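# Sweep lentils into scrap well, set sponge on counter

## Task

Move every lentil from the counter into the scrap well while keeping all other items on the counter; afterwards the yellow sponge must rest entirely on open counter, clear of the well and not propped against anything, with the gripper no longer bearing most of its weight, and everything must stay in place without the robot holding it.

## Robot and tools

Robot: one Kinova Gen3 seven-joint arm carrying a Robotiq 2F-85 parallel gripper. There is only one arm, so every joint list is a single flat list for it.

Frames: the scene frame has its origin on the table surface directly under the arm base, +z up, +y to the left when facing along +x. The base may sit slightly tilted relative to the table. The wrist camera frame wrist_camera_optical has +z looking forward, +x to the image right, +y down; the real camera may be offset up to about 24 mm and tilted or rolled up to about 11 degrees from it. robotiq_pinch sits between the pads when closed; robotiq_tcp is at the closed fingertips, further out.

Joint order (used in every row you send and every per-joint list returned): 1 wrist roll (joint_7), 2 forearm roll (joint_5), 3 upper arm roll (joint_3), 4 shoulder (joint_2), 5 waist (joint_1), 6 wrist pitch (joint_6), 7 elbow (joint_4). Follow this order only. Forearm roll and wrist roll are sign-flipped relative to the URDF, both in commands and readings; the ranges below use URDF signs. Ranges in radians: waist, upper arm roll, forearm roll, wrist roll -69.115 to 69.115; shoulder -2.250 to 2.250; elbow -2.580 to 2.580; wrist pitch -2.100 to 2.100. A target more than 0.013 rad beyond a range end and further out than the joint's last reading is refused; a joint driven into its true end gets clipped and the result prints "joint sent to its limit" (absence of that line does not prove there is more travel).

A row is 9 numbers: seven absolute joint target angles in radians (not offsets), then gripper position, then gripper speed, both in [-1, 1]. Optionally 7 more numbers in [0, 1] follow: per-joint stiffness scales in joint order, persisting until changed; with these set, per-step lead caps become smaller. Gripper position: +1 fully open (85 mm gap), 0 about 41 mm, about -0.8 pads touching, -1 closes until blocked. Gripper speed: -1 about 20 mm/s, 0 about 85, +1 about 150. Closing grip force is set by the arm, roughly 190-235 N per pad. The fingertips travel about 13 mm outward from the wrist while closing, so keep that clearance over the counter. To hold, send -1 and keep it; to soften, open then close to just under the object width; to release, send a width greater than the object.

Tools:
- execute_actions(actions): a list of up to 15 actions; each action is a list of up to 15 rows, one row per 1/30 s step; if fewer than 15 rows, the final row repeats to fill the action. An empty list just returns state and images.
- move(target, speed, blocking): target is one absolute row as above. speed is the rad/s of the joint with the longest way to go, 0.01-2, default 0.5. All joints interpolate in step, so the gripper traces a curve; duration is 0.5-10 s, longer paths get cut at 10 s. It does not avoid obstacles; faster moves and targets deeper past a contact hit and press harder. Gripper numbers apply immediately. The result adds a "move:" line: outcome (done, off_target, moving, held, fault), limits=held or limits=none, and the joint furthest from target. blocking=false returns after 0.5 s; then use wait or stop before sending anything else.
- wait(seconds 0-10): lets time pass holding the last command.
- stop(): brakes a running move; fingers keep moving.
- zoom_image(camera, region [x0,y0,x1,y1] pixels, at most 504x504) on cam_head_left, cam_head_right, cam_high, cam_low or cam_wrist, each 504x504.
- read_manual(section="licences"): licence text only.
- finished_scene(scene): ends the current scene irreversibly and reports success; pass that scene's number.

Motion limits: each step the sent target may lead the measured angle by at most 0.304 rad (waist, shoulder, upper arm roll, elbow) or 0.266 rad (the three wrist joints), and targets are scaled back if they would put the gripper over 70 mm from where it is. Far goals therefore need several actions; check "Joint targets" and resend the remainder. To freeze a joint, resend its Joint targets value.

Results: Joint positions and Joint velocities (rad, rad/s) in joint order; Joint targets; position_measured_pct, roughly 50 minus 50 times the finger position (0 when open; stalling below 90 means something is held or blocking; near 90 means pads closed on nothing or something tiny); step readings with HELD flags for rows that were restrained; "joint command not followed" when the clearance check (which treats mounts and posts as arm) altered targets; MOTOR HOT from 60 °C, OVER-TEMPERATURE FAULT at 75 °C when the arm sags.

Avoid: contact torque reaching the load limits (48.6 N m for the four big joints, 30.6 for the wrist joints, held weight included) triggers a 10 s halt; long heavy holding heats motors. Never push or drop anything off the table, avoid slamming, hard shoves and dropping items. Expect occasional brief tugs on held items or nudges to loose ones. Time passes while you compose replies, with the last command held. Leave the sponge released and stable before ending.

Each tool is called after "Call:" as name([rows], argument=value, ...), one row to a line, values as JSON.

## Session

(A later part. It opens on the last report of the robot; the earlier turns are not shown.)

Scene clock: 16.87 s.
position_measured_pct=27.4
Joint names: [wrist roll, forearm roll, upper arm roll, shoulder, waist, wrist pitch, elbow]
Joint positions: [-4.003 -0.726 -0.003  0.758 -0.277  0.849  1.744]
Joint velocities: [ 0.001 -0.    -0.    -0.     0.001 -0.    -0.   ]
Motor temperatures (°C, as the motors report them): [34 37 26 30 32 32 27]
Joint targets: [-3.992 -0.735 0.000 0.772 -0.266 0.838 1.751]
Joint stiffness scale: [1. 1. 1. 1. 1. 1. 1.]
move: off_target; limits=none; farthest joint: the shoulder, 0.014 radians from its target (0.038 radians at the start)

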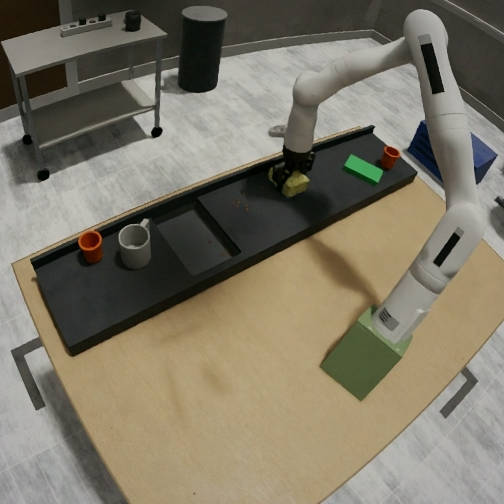

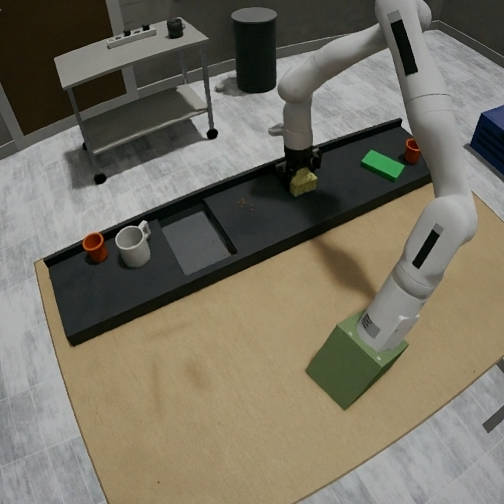

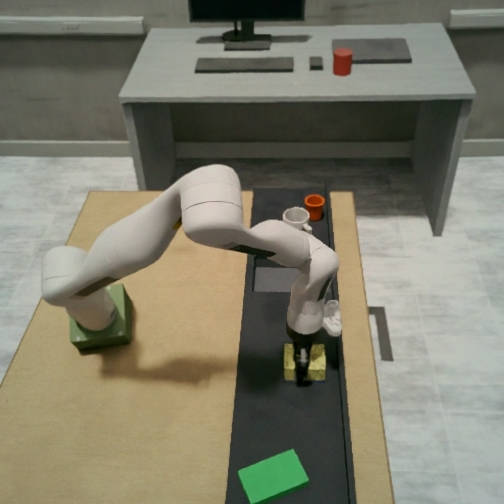

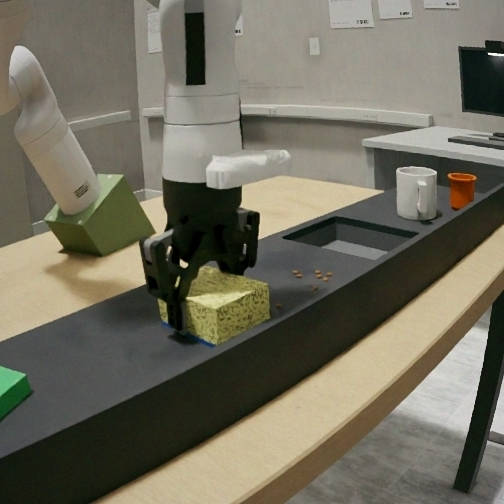

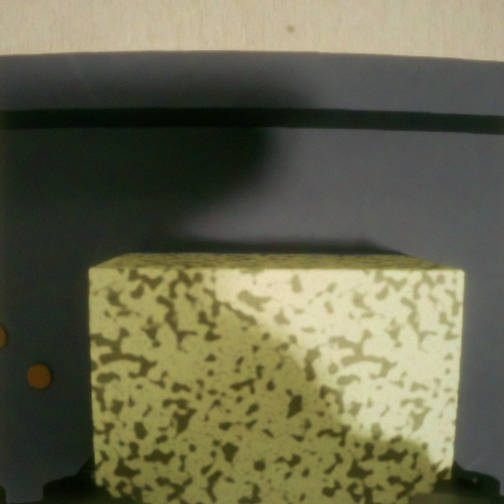

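Call:
move(target=[-3.855,-0.693,0,0.874,-0.426,0.85,1.708,0.45,-0.5], speed=0.15)

Call:
move(target=[-3.77,-0.634,0,0.976,-0.559,0.881,1.621,0.45,-0.5], speed=0.14)

Call:
move(target=[-3.73,-0.571,0,1.075,-0.663,0.931,1.498,0.45,-0.5], speed=0.14)

Call:
move(target=[-3.76,-0.535,0,1.043,-0.68,0.975,1.478,0.45,-0.5], speed=0.2)

Call:
move(target=[-3.94,-0.678,0,0.786,-0.38,0.878,1.734,0.45,-0.5], speed=0.35)

Call:
move(target=[-3.915,-0.71,0,0.815,-0.362,0.845,1.745,0.45,-0.5], speed=0.08)

Scene clock: 18.77 s.
position_measured_pct=27.4
Joint names: [wrist roll, forearm roll, upper arm roll, shoulder, waist, wrist pitch, elbow]
Joint positions: [-3.865 -0.7   -0.003  0.855 -0.426  0.85   1.706]
Joint velocities: [ 0.     0.     0.     0.004 -0.003  0.    -0.   ]
Motor temperatures (°C, as the motors report them): [34 37 26 30 32 32 27]
Joint targets: [-3.855 -0.693 0.000 0.874 -0.426 0.850 1.708]
Joint stiffness scale: [1. 1. 1. 1. 1. 1. 1.]
move: off_target; limits=none; farthest joint: the shoulder, 0.019 radians from its target (0.116 radians at the start)

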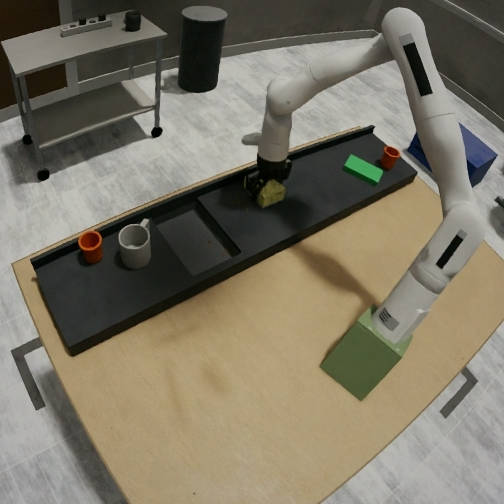

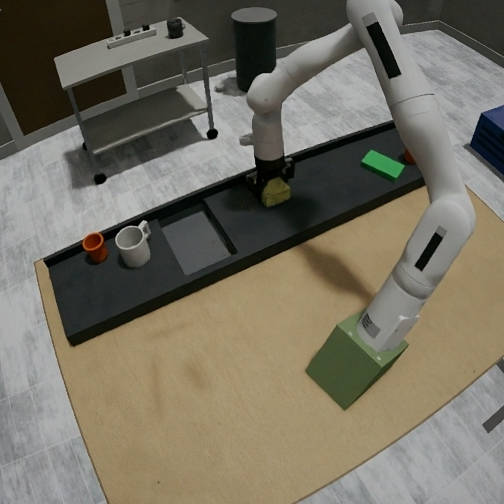

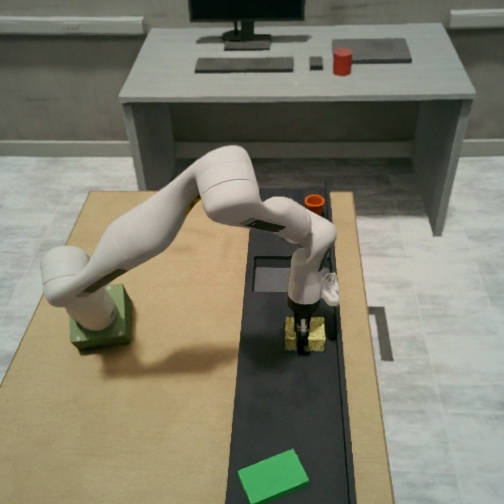

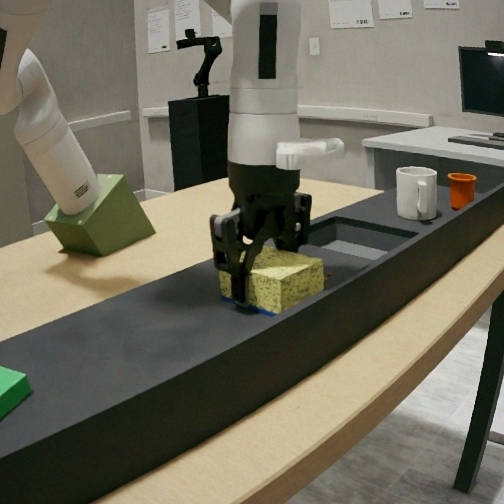

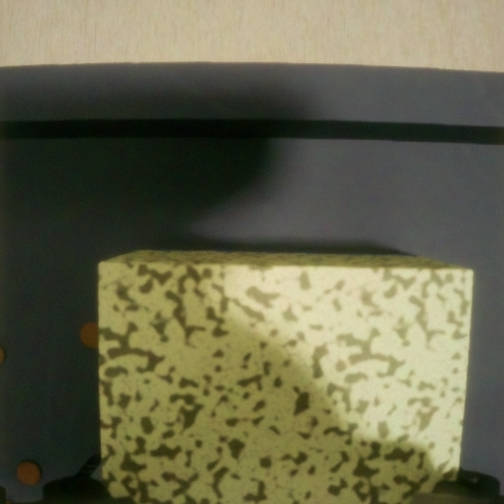

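Scene clock: 20.20 s.
position_measured_pct=27.4
Joint names: [wrist roll, forearm roll, upper arm roll, shoulder, waist, wrist pitch, elbow]
Joint positions: [-3.78  -0.641 -0.002  0.96  -0.557  0.879  1.62 ]
Joint velocities: [-0.     0.    -0.     0.002 -0.003  0.    -0.001]
Motor temperatures (°C, as the motors report them): [34 37 26 30 32 32 27]
Joint targets: [-3.770 -0.634 0.000 0.976 -0.559 0.881 1.621]
Joint stiffness scale: [1. 1. 1. 1. 1. 1. 1.]
move: off_target; limits=none; farthest joint: the shoulder, 0.016 radians from its target (0.121 radians at the start)

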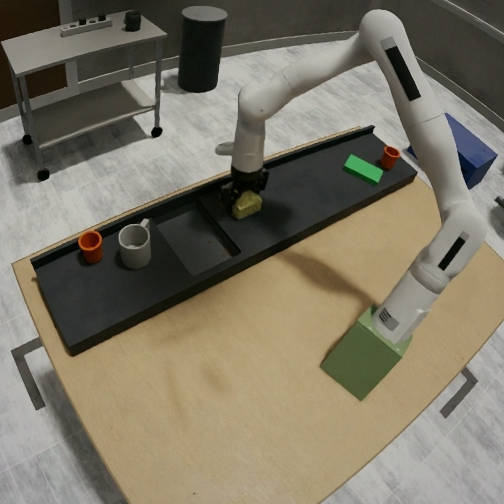

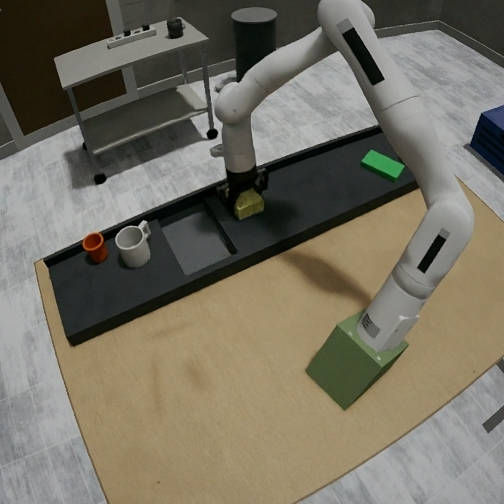

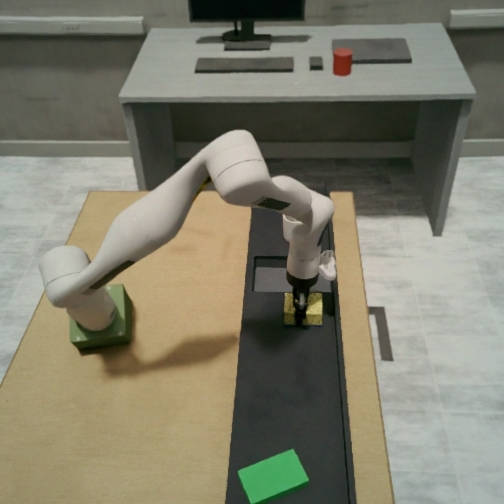

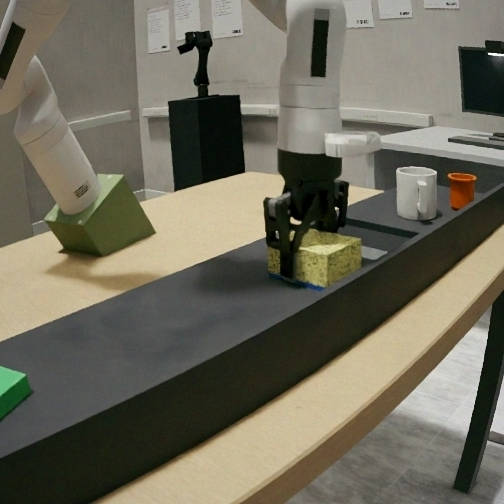

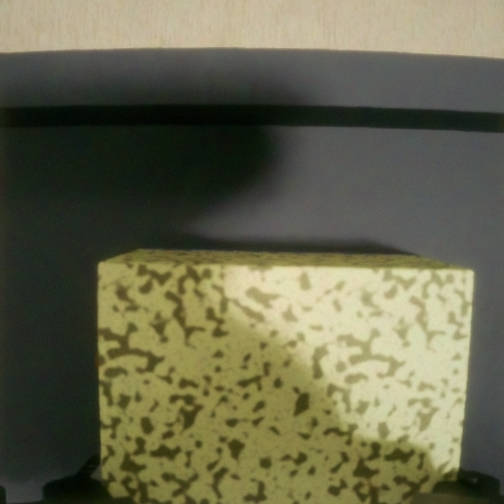

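Scene clock: 21.57 s.
position_measured_pct=27.4
Joint names: [wrist roll, forearm roll, upper arm roll, shoulder, waist, wrist pitch, elbow]
Joint positions: [-3.74  -0.579 -0.001  1.064 -0.66   0.931  1.5  ]
Joint velocities: [-0.001 -0.     0.001  0.002 -0.002  0.    -0.001]
Motor temperatures (°C, as the motors report them): [34 37 26 30 32 32 27]
Joint targets: [-3.730 -0.571 -0.000 1.075 -0.663 0.931 1.498]
Joint stiffness scale: [1. 1. 1. 1. 1. 1. 1.]
move: off_target; limits=none; farthest joint: the shoulder, 0.011 radians from its target (0.115 radians at the start)

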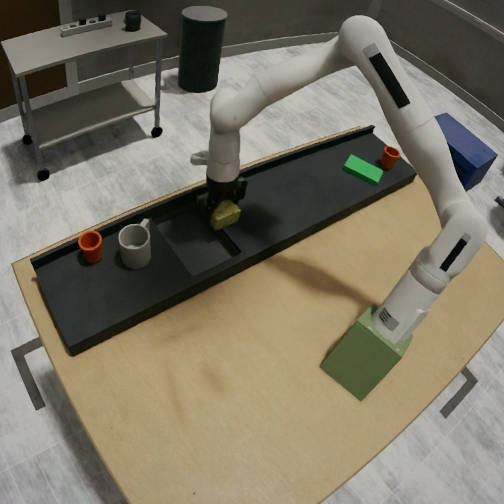

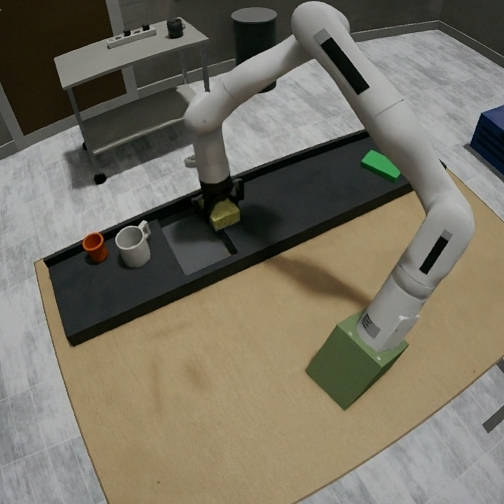

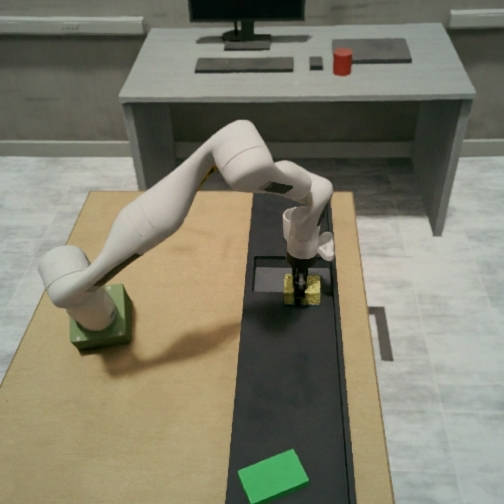

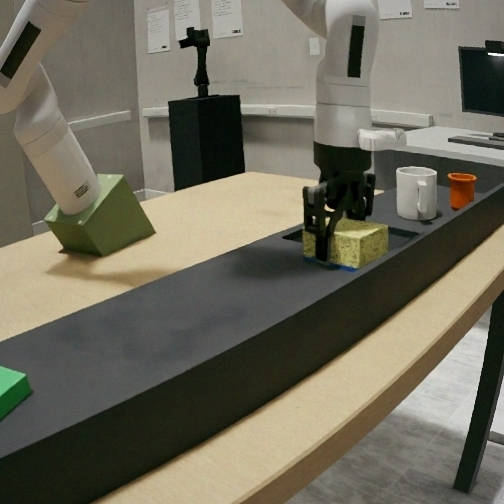

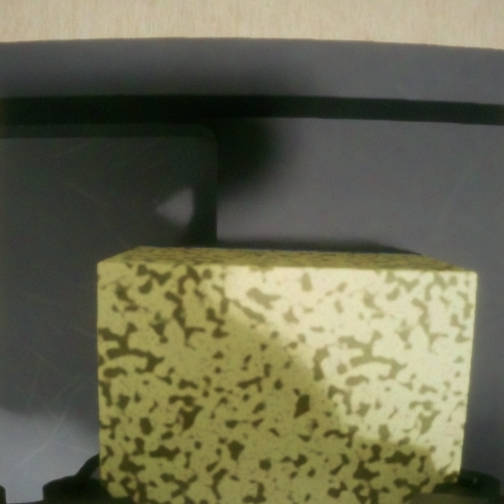

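Scene clock: 22.33 s.
position_measured_pct=27.4
Joint names: [wrist roll, forearm roll, upper arm roll, shoulder, waist, wrist pitch, elbow]
Joint positions: [-3.75  -0.54  -0.001  1.047 -0.676  0.969  1.482]
Joint velocities: [ 0.     0.    -0.    -0.003 -0.003  0.001 -0.001]
Motor temperatures (°C, as the motors report them): [34 37 26 30 32 32 27]
Joint targets: [-3.760 -0.535 0.000 1.043 -0.680 0.975 1.478]
Joint stiffness scale: [1. 1. 1. 1. 1. 1. 1.]
move: done; limits=none; farthest joint: the wrist roll, 0.010 radians from its target (0.020 radians at the start)

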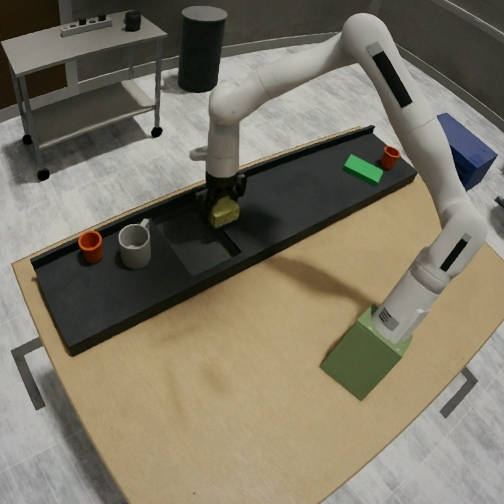

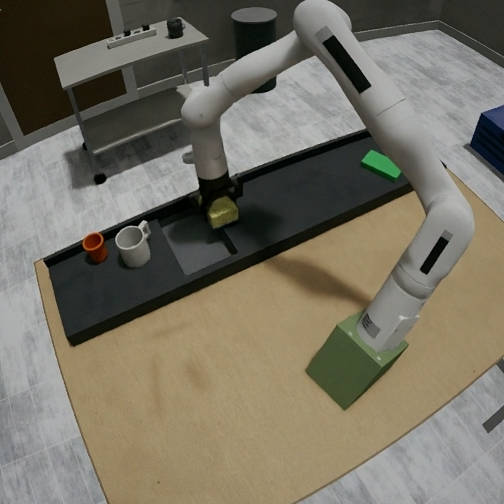

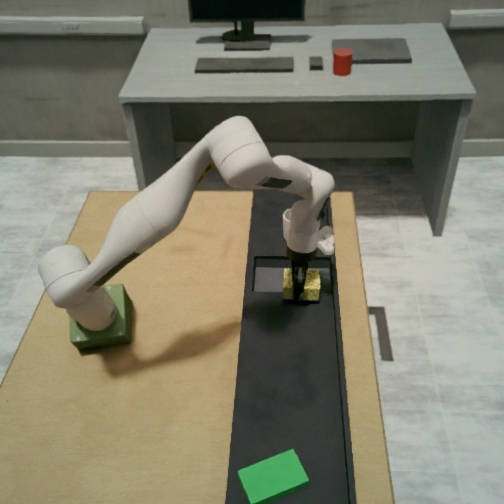

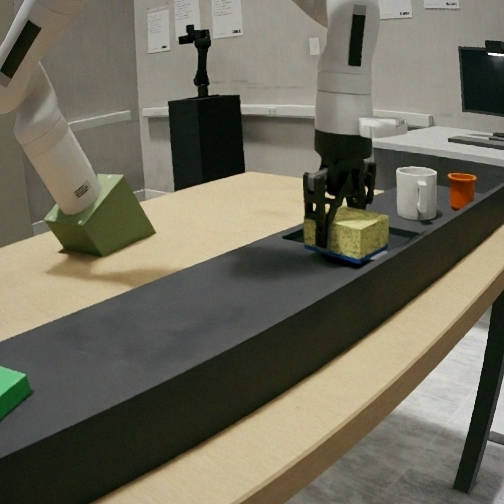

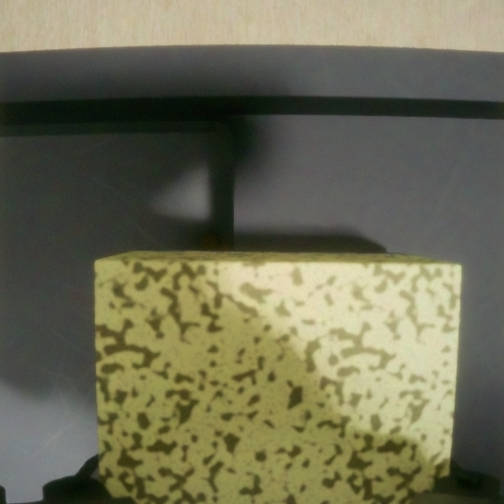

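Scene clock: 23.77 s.
position_measured_pct=27.4
Joint names: [wrist roll, forearm roll, upper arm roll, shoulder, waist, wrist pitch, elbow]
Joint positions: [-3.93  -0.673 -0.001  0.79  -0.384  0.884  1.73 ]
Joint velocities: [-0.     0.     0.    -0.003  0.003 -0.     0.   ]
Motor temperatures (°C, as the motors report them): [34 37 26 30 32 32 27]
Joint targets: [-3.940 -0.678 0.000 0.786 -0.380 0.878 1.734]
Joint stiffness scale: [1. 1. 1. 1. 1. 1. 1.]
move: done; limits=none; farthest joint: the wrist roll, 0.010 radians from its target (0.190 radians at the start)

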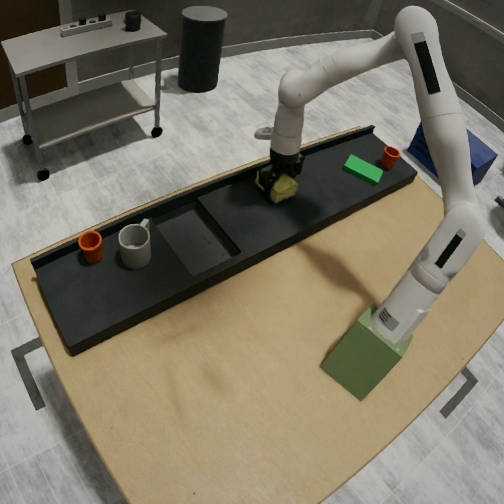

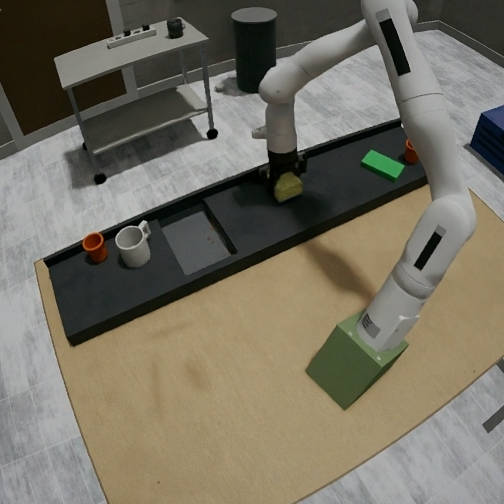

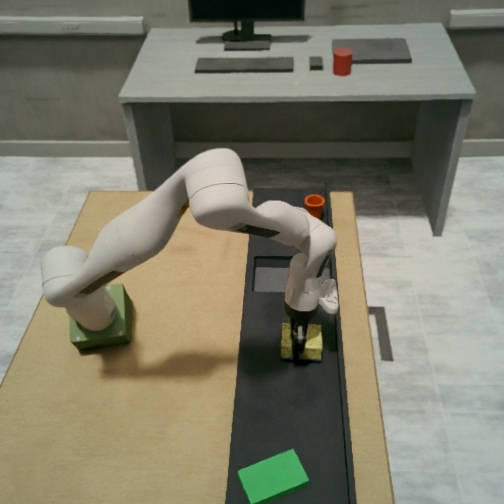

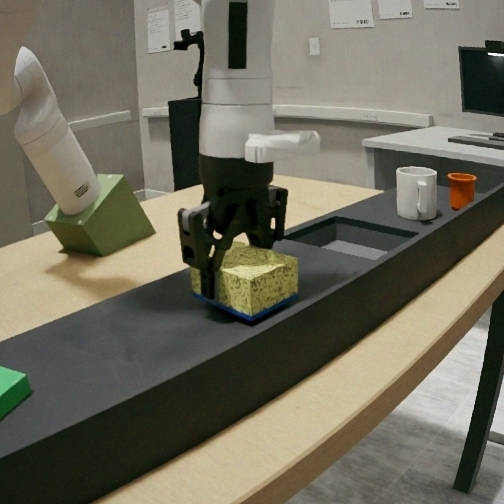

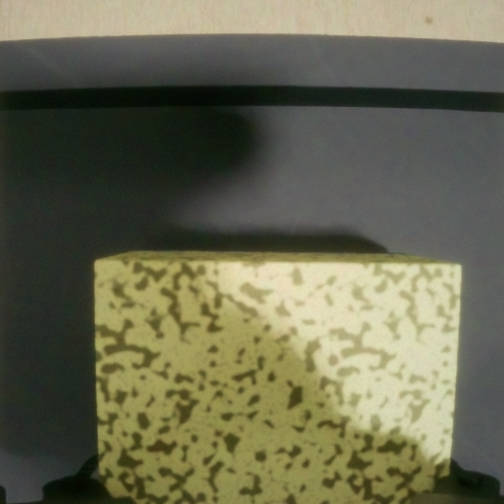

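Scene clock: 24.57 s.
position_measured_pct=27.4
Joint names: [wrist roll, forearm roll, upper arm roll, shoulder, waist, wrist pitch, elbow]
Joint positions: [-3.925 -0.704 -0.001  0.809 -0.368  0.851  1.74 ]
Joint velocities: [-0.001  0.     0.    -0.001 -0.     0.     0.   ]
Motor temperatures (°C, as the motors report them): [34 37 26 30 32 32 27]
Joint targets: [-3.915 -0.710 0.000 0.815 -0.362 0.845 1.745]
Joint stiffness scale: [1. 1. 1. 1. 1. 1. 1.]
move: done; limits=none; farthest joint: the wrist roll, 0.010 radians from its target (0.015 radians at the start)

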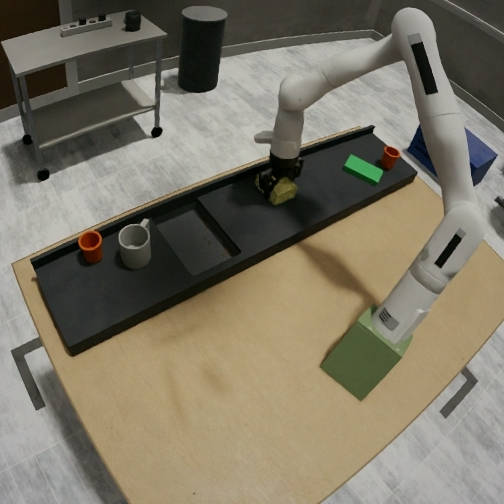

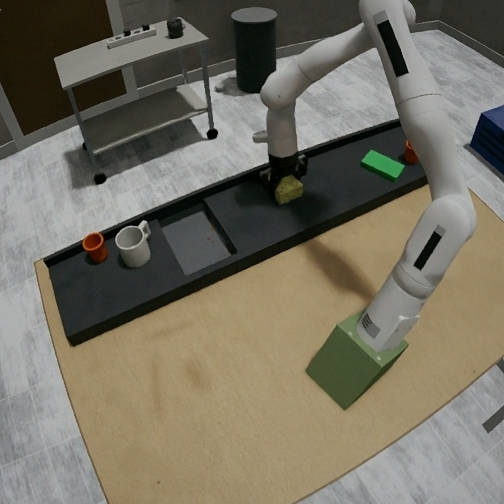

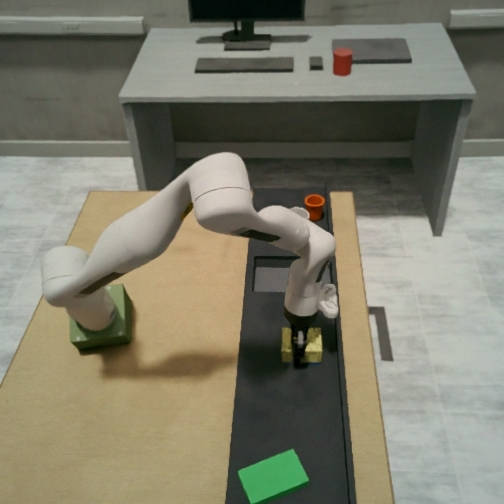

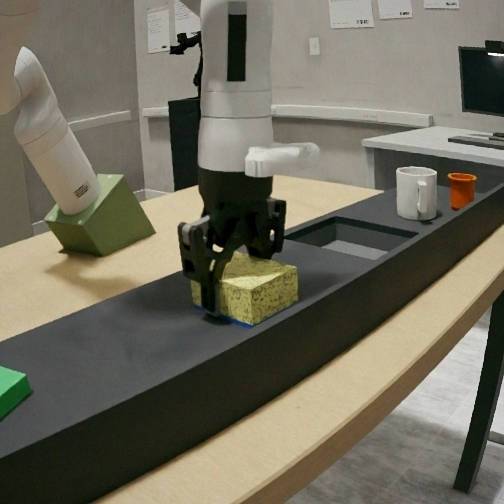

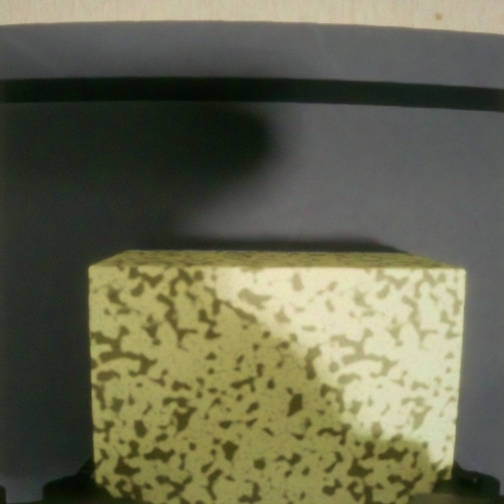

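Call:
move(target=[-3.915,-0.71,0,0.812,-0.362,0.845,1.745,1,0])

Call:
move(target=[-3.99,-0.615,0,0.725,-0.415,0.95,1.713,1,0], speed=0.25)

Call:
zoom_image(camera="cam_head_right", region=[140, 150, 340, 300])

Scene clock: 25.63 s.
position_measured_pct=0.0
Joint names: [wrist roll, forearm roll, upper arm roll, shoulder, waist, wrist pitch, elbow]
Joint positions: [-3.925 -0.705 -0.001  0.809 -0.366  0.851  1.741]
Joint velocities: [ 0.     0.     0.    -0.     0.001 -0.     0.   ]
Motor temperatures (°C, as the motors report them): [34 37 26 30 32 32 27]
Joint targets: [-3.915 -0.710 0.000 0.812 -0.362 0.845 1.745]
Joint stiffness scale: [1. 1. 1. 1. 1. 1. 1.]
move: done; limits=none; farthest joint: the wrist roll, 0.010 radians from its target (0.010 radians at the start)

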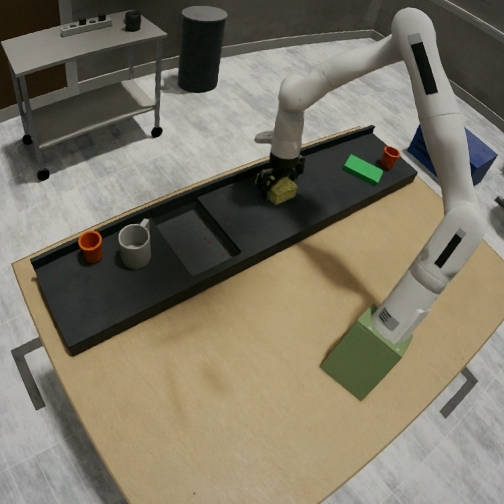

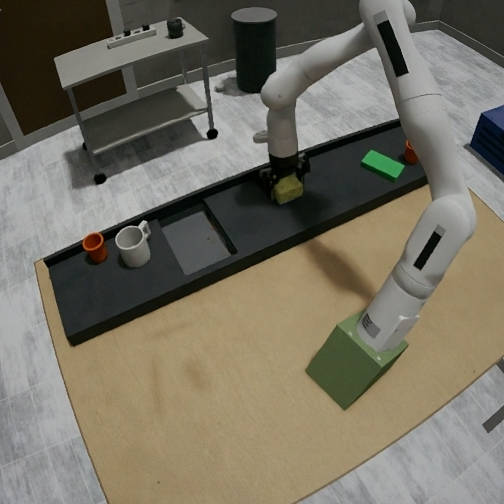

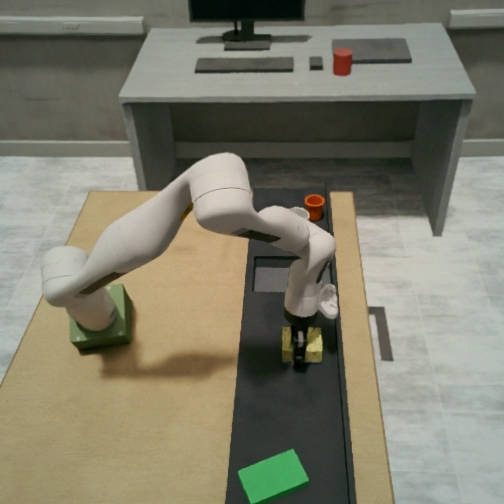

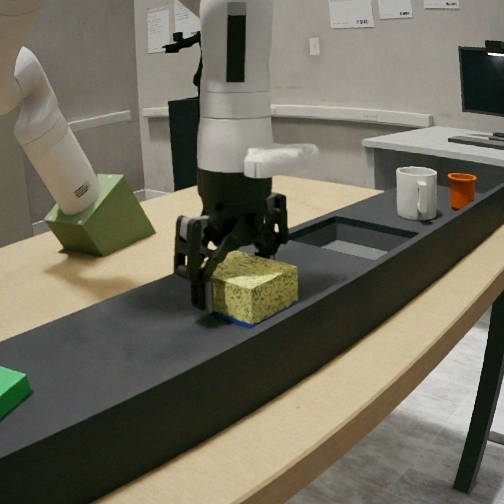

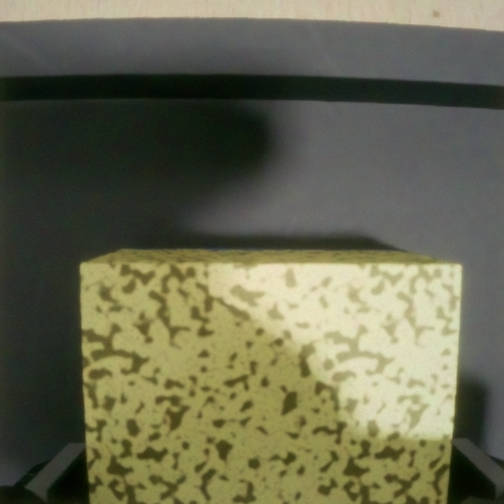

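Scene clock: 26.57 s.
position_measured_pct=0.0
Joint names: [wrist roll, forearm roll, upper arm roll, shoulder, waist, wrist pitch, elbow]
Joint positions: [-3.98  -0.62  -0.001  0.729 -0.411  0.944  1.717]
Joint velocities: [ 0.    -0.    -0.    -0.003 -0.002  0.    -0.   ]
Motor temperatures (°C, as the motors report them): [34 37 26 31 32 32 27]
Joint targets: [-3.990 -0.615 0.000 0.725 -0.415 0.950 1.713]
Joint stiffness scale: [1. 1. 1. 1. 1. 1. 1.]
move: done; limits=none; farthest joint: the wrist roll, 0.010 radians from its target (0.065 radians at the start)

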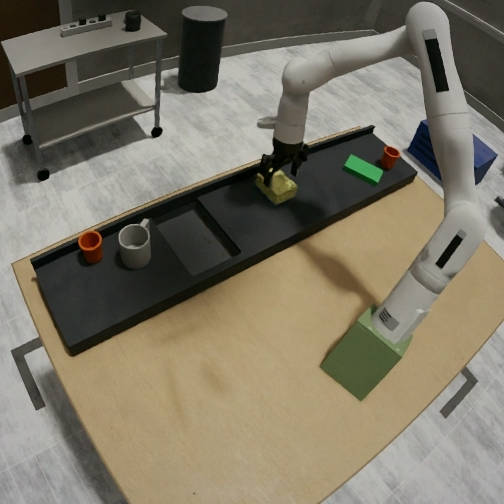

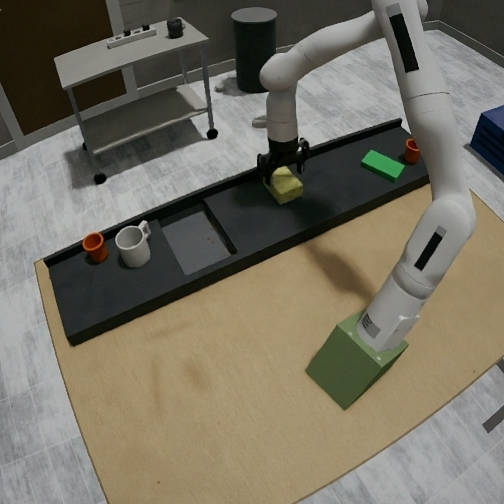

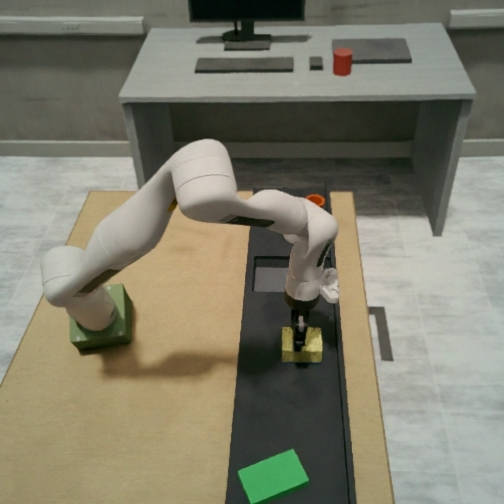

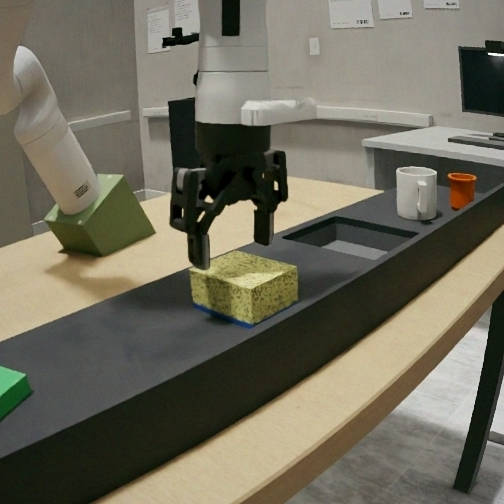

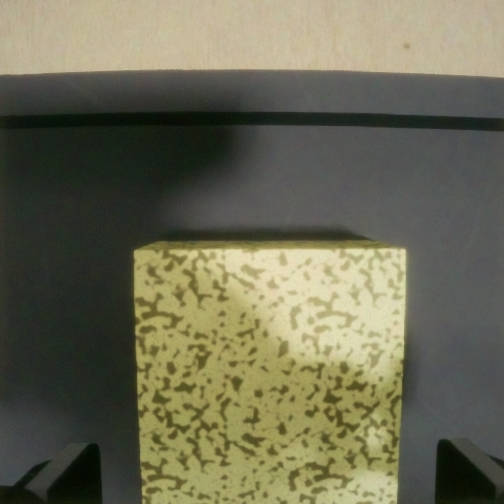

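Region (140, 150, 340, 300) of cam_head_right's 504x504 image, scaled by 2.520, with more detail than that image has; it fills the top 378 rows of this view, and the rest is white.

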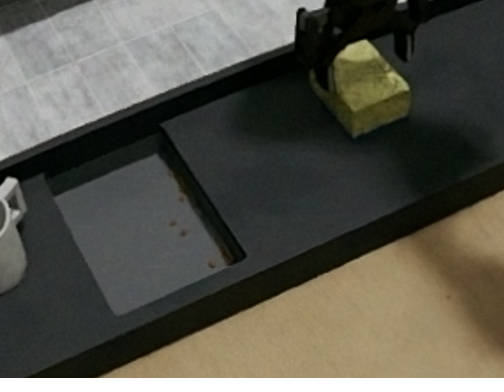

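Call:
finished_scene(scene=2)

The scene is finished: the task was done.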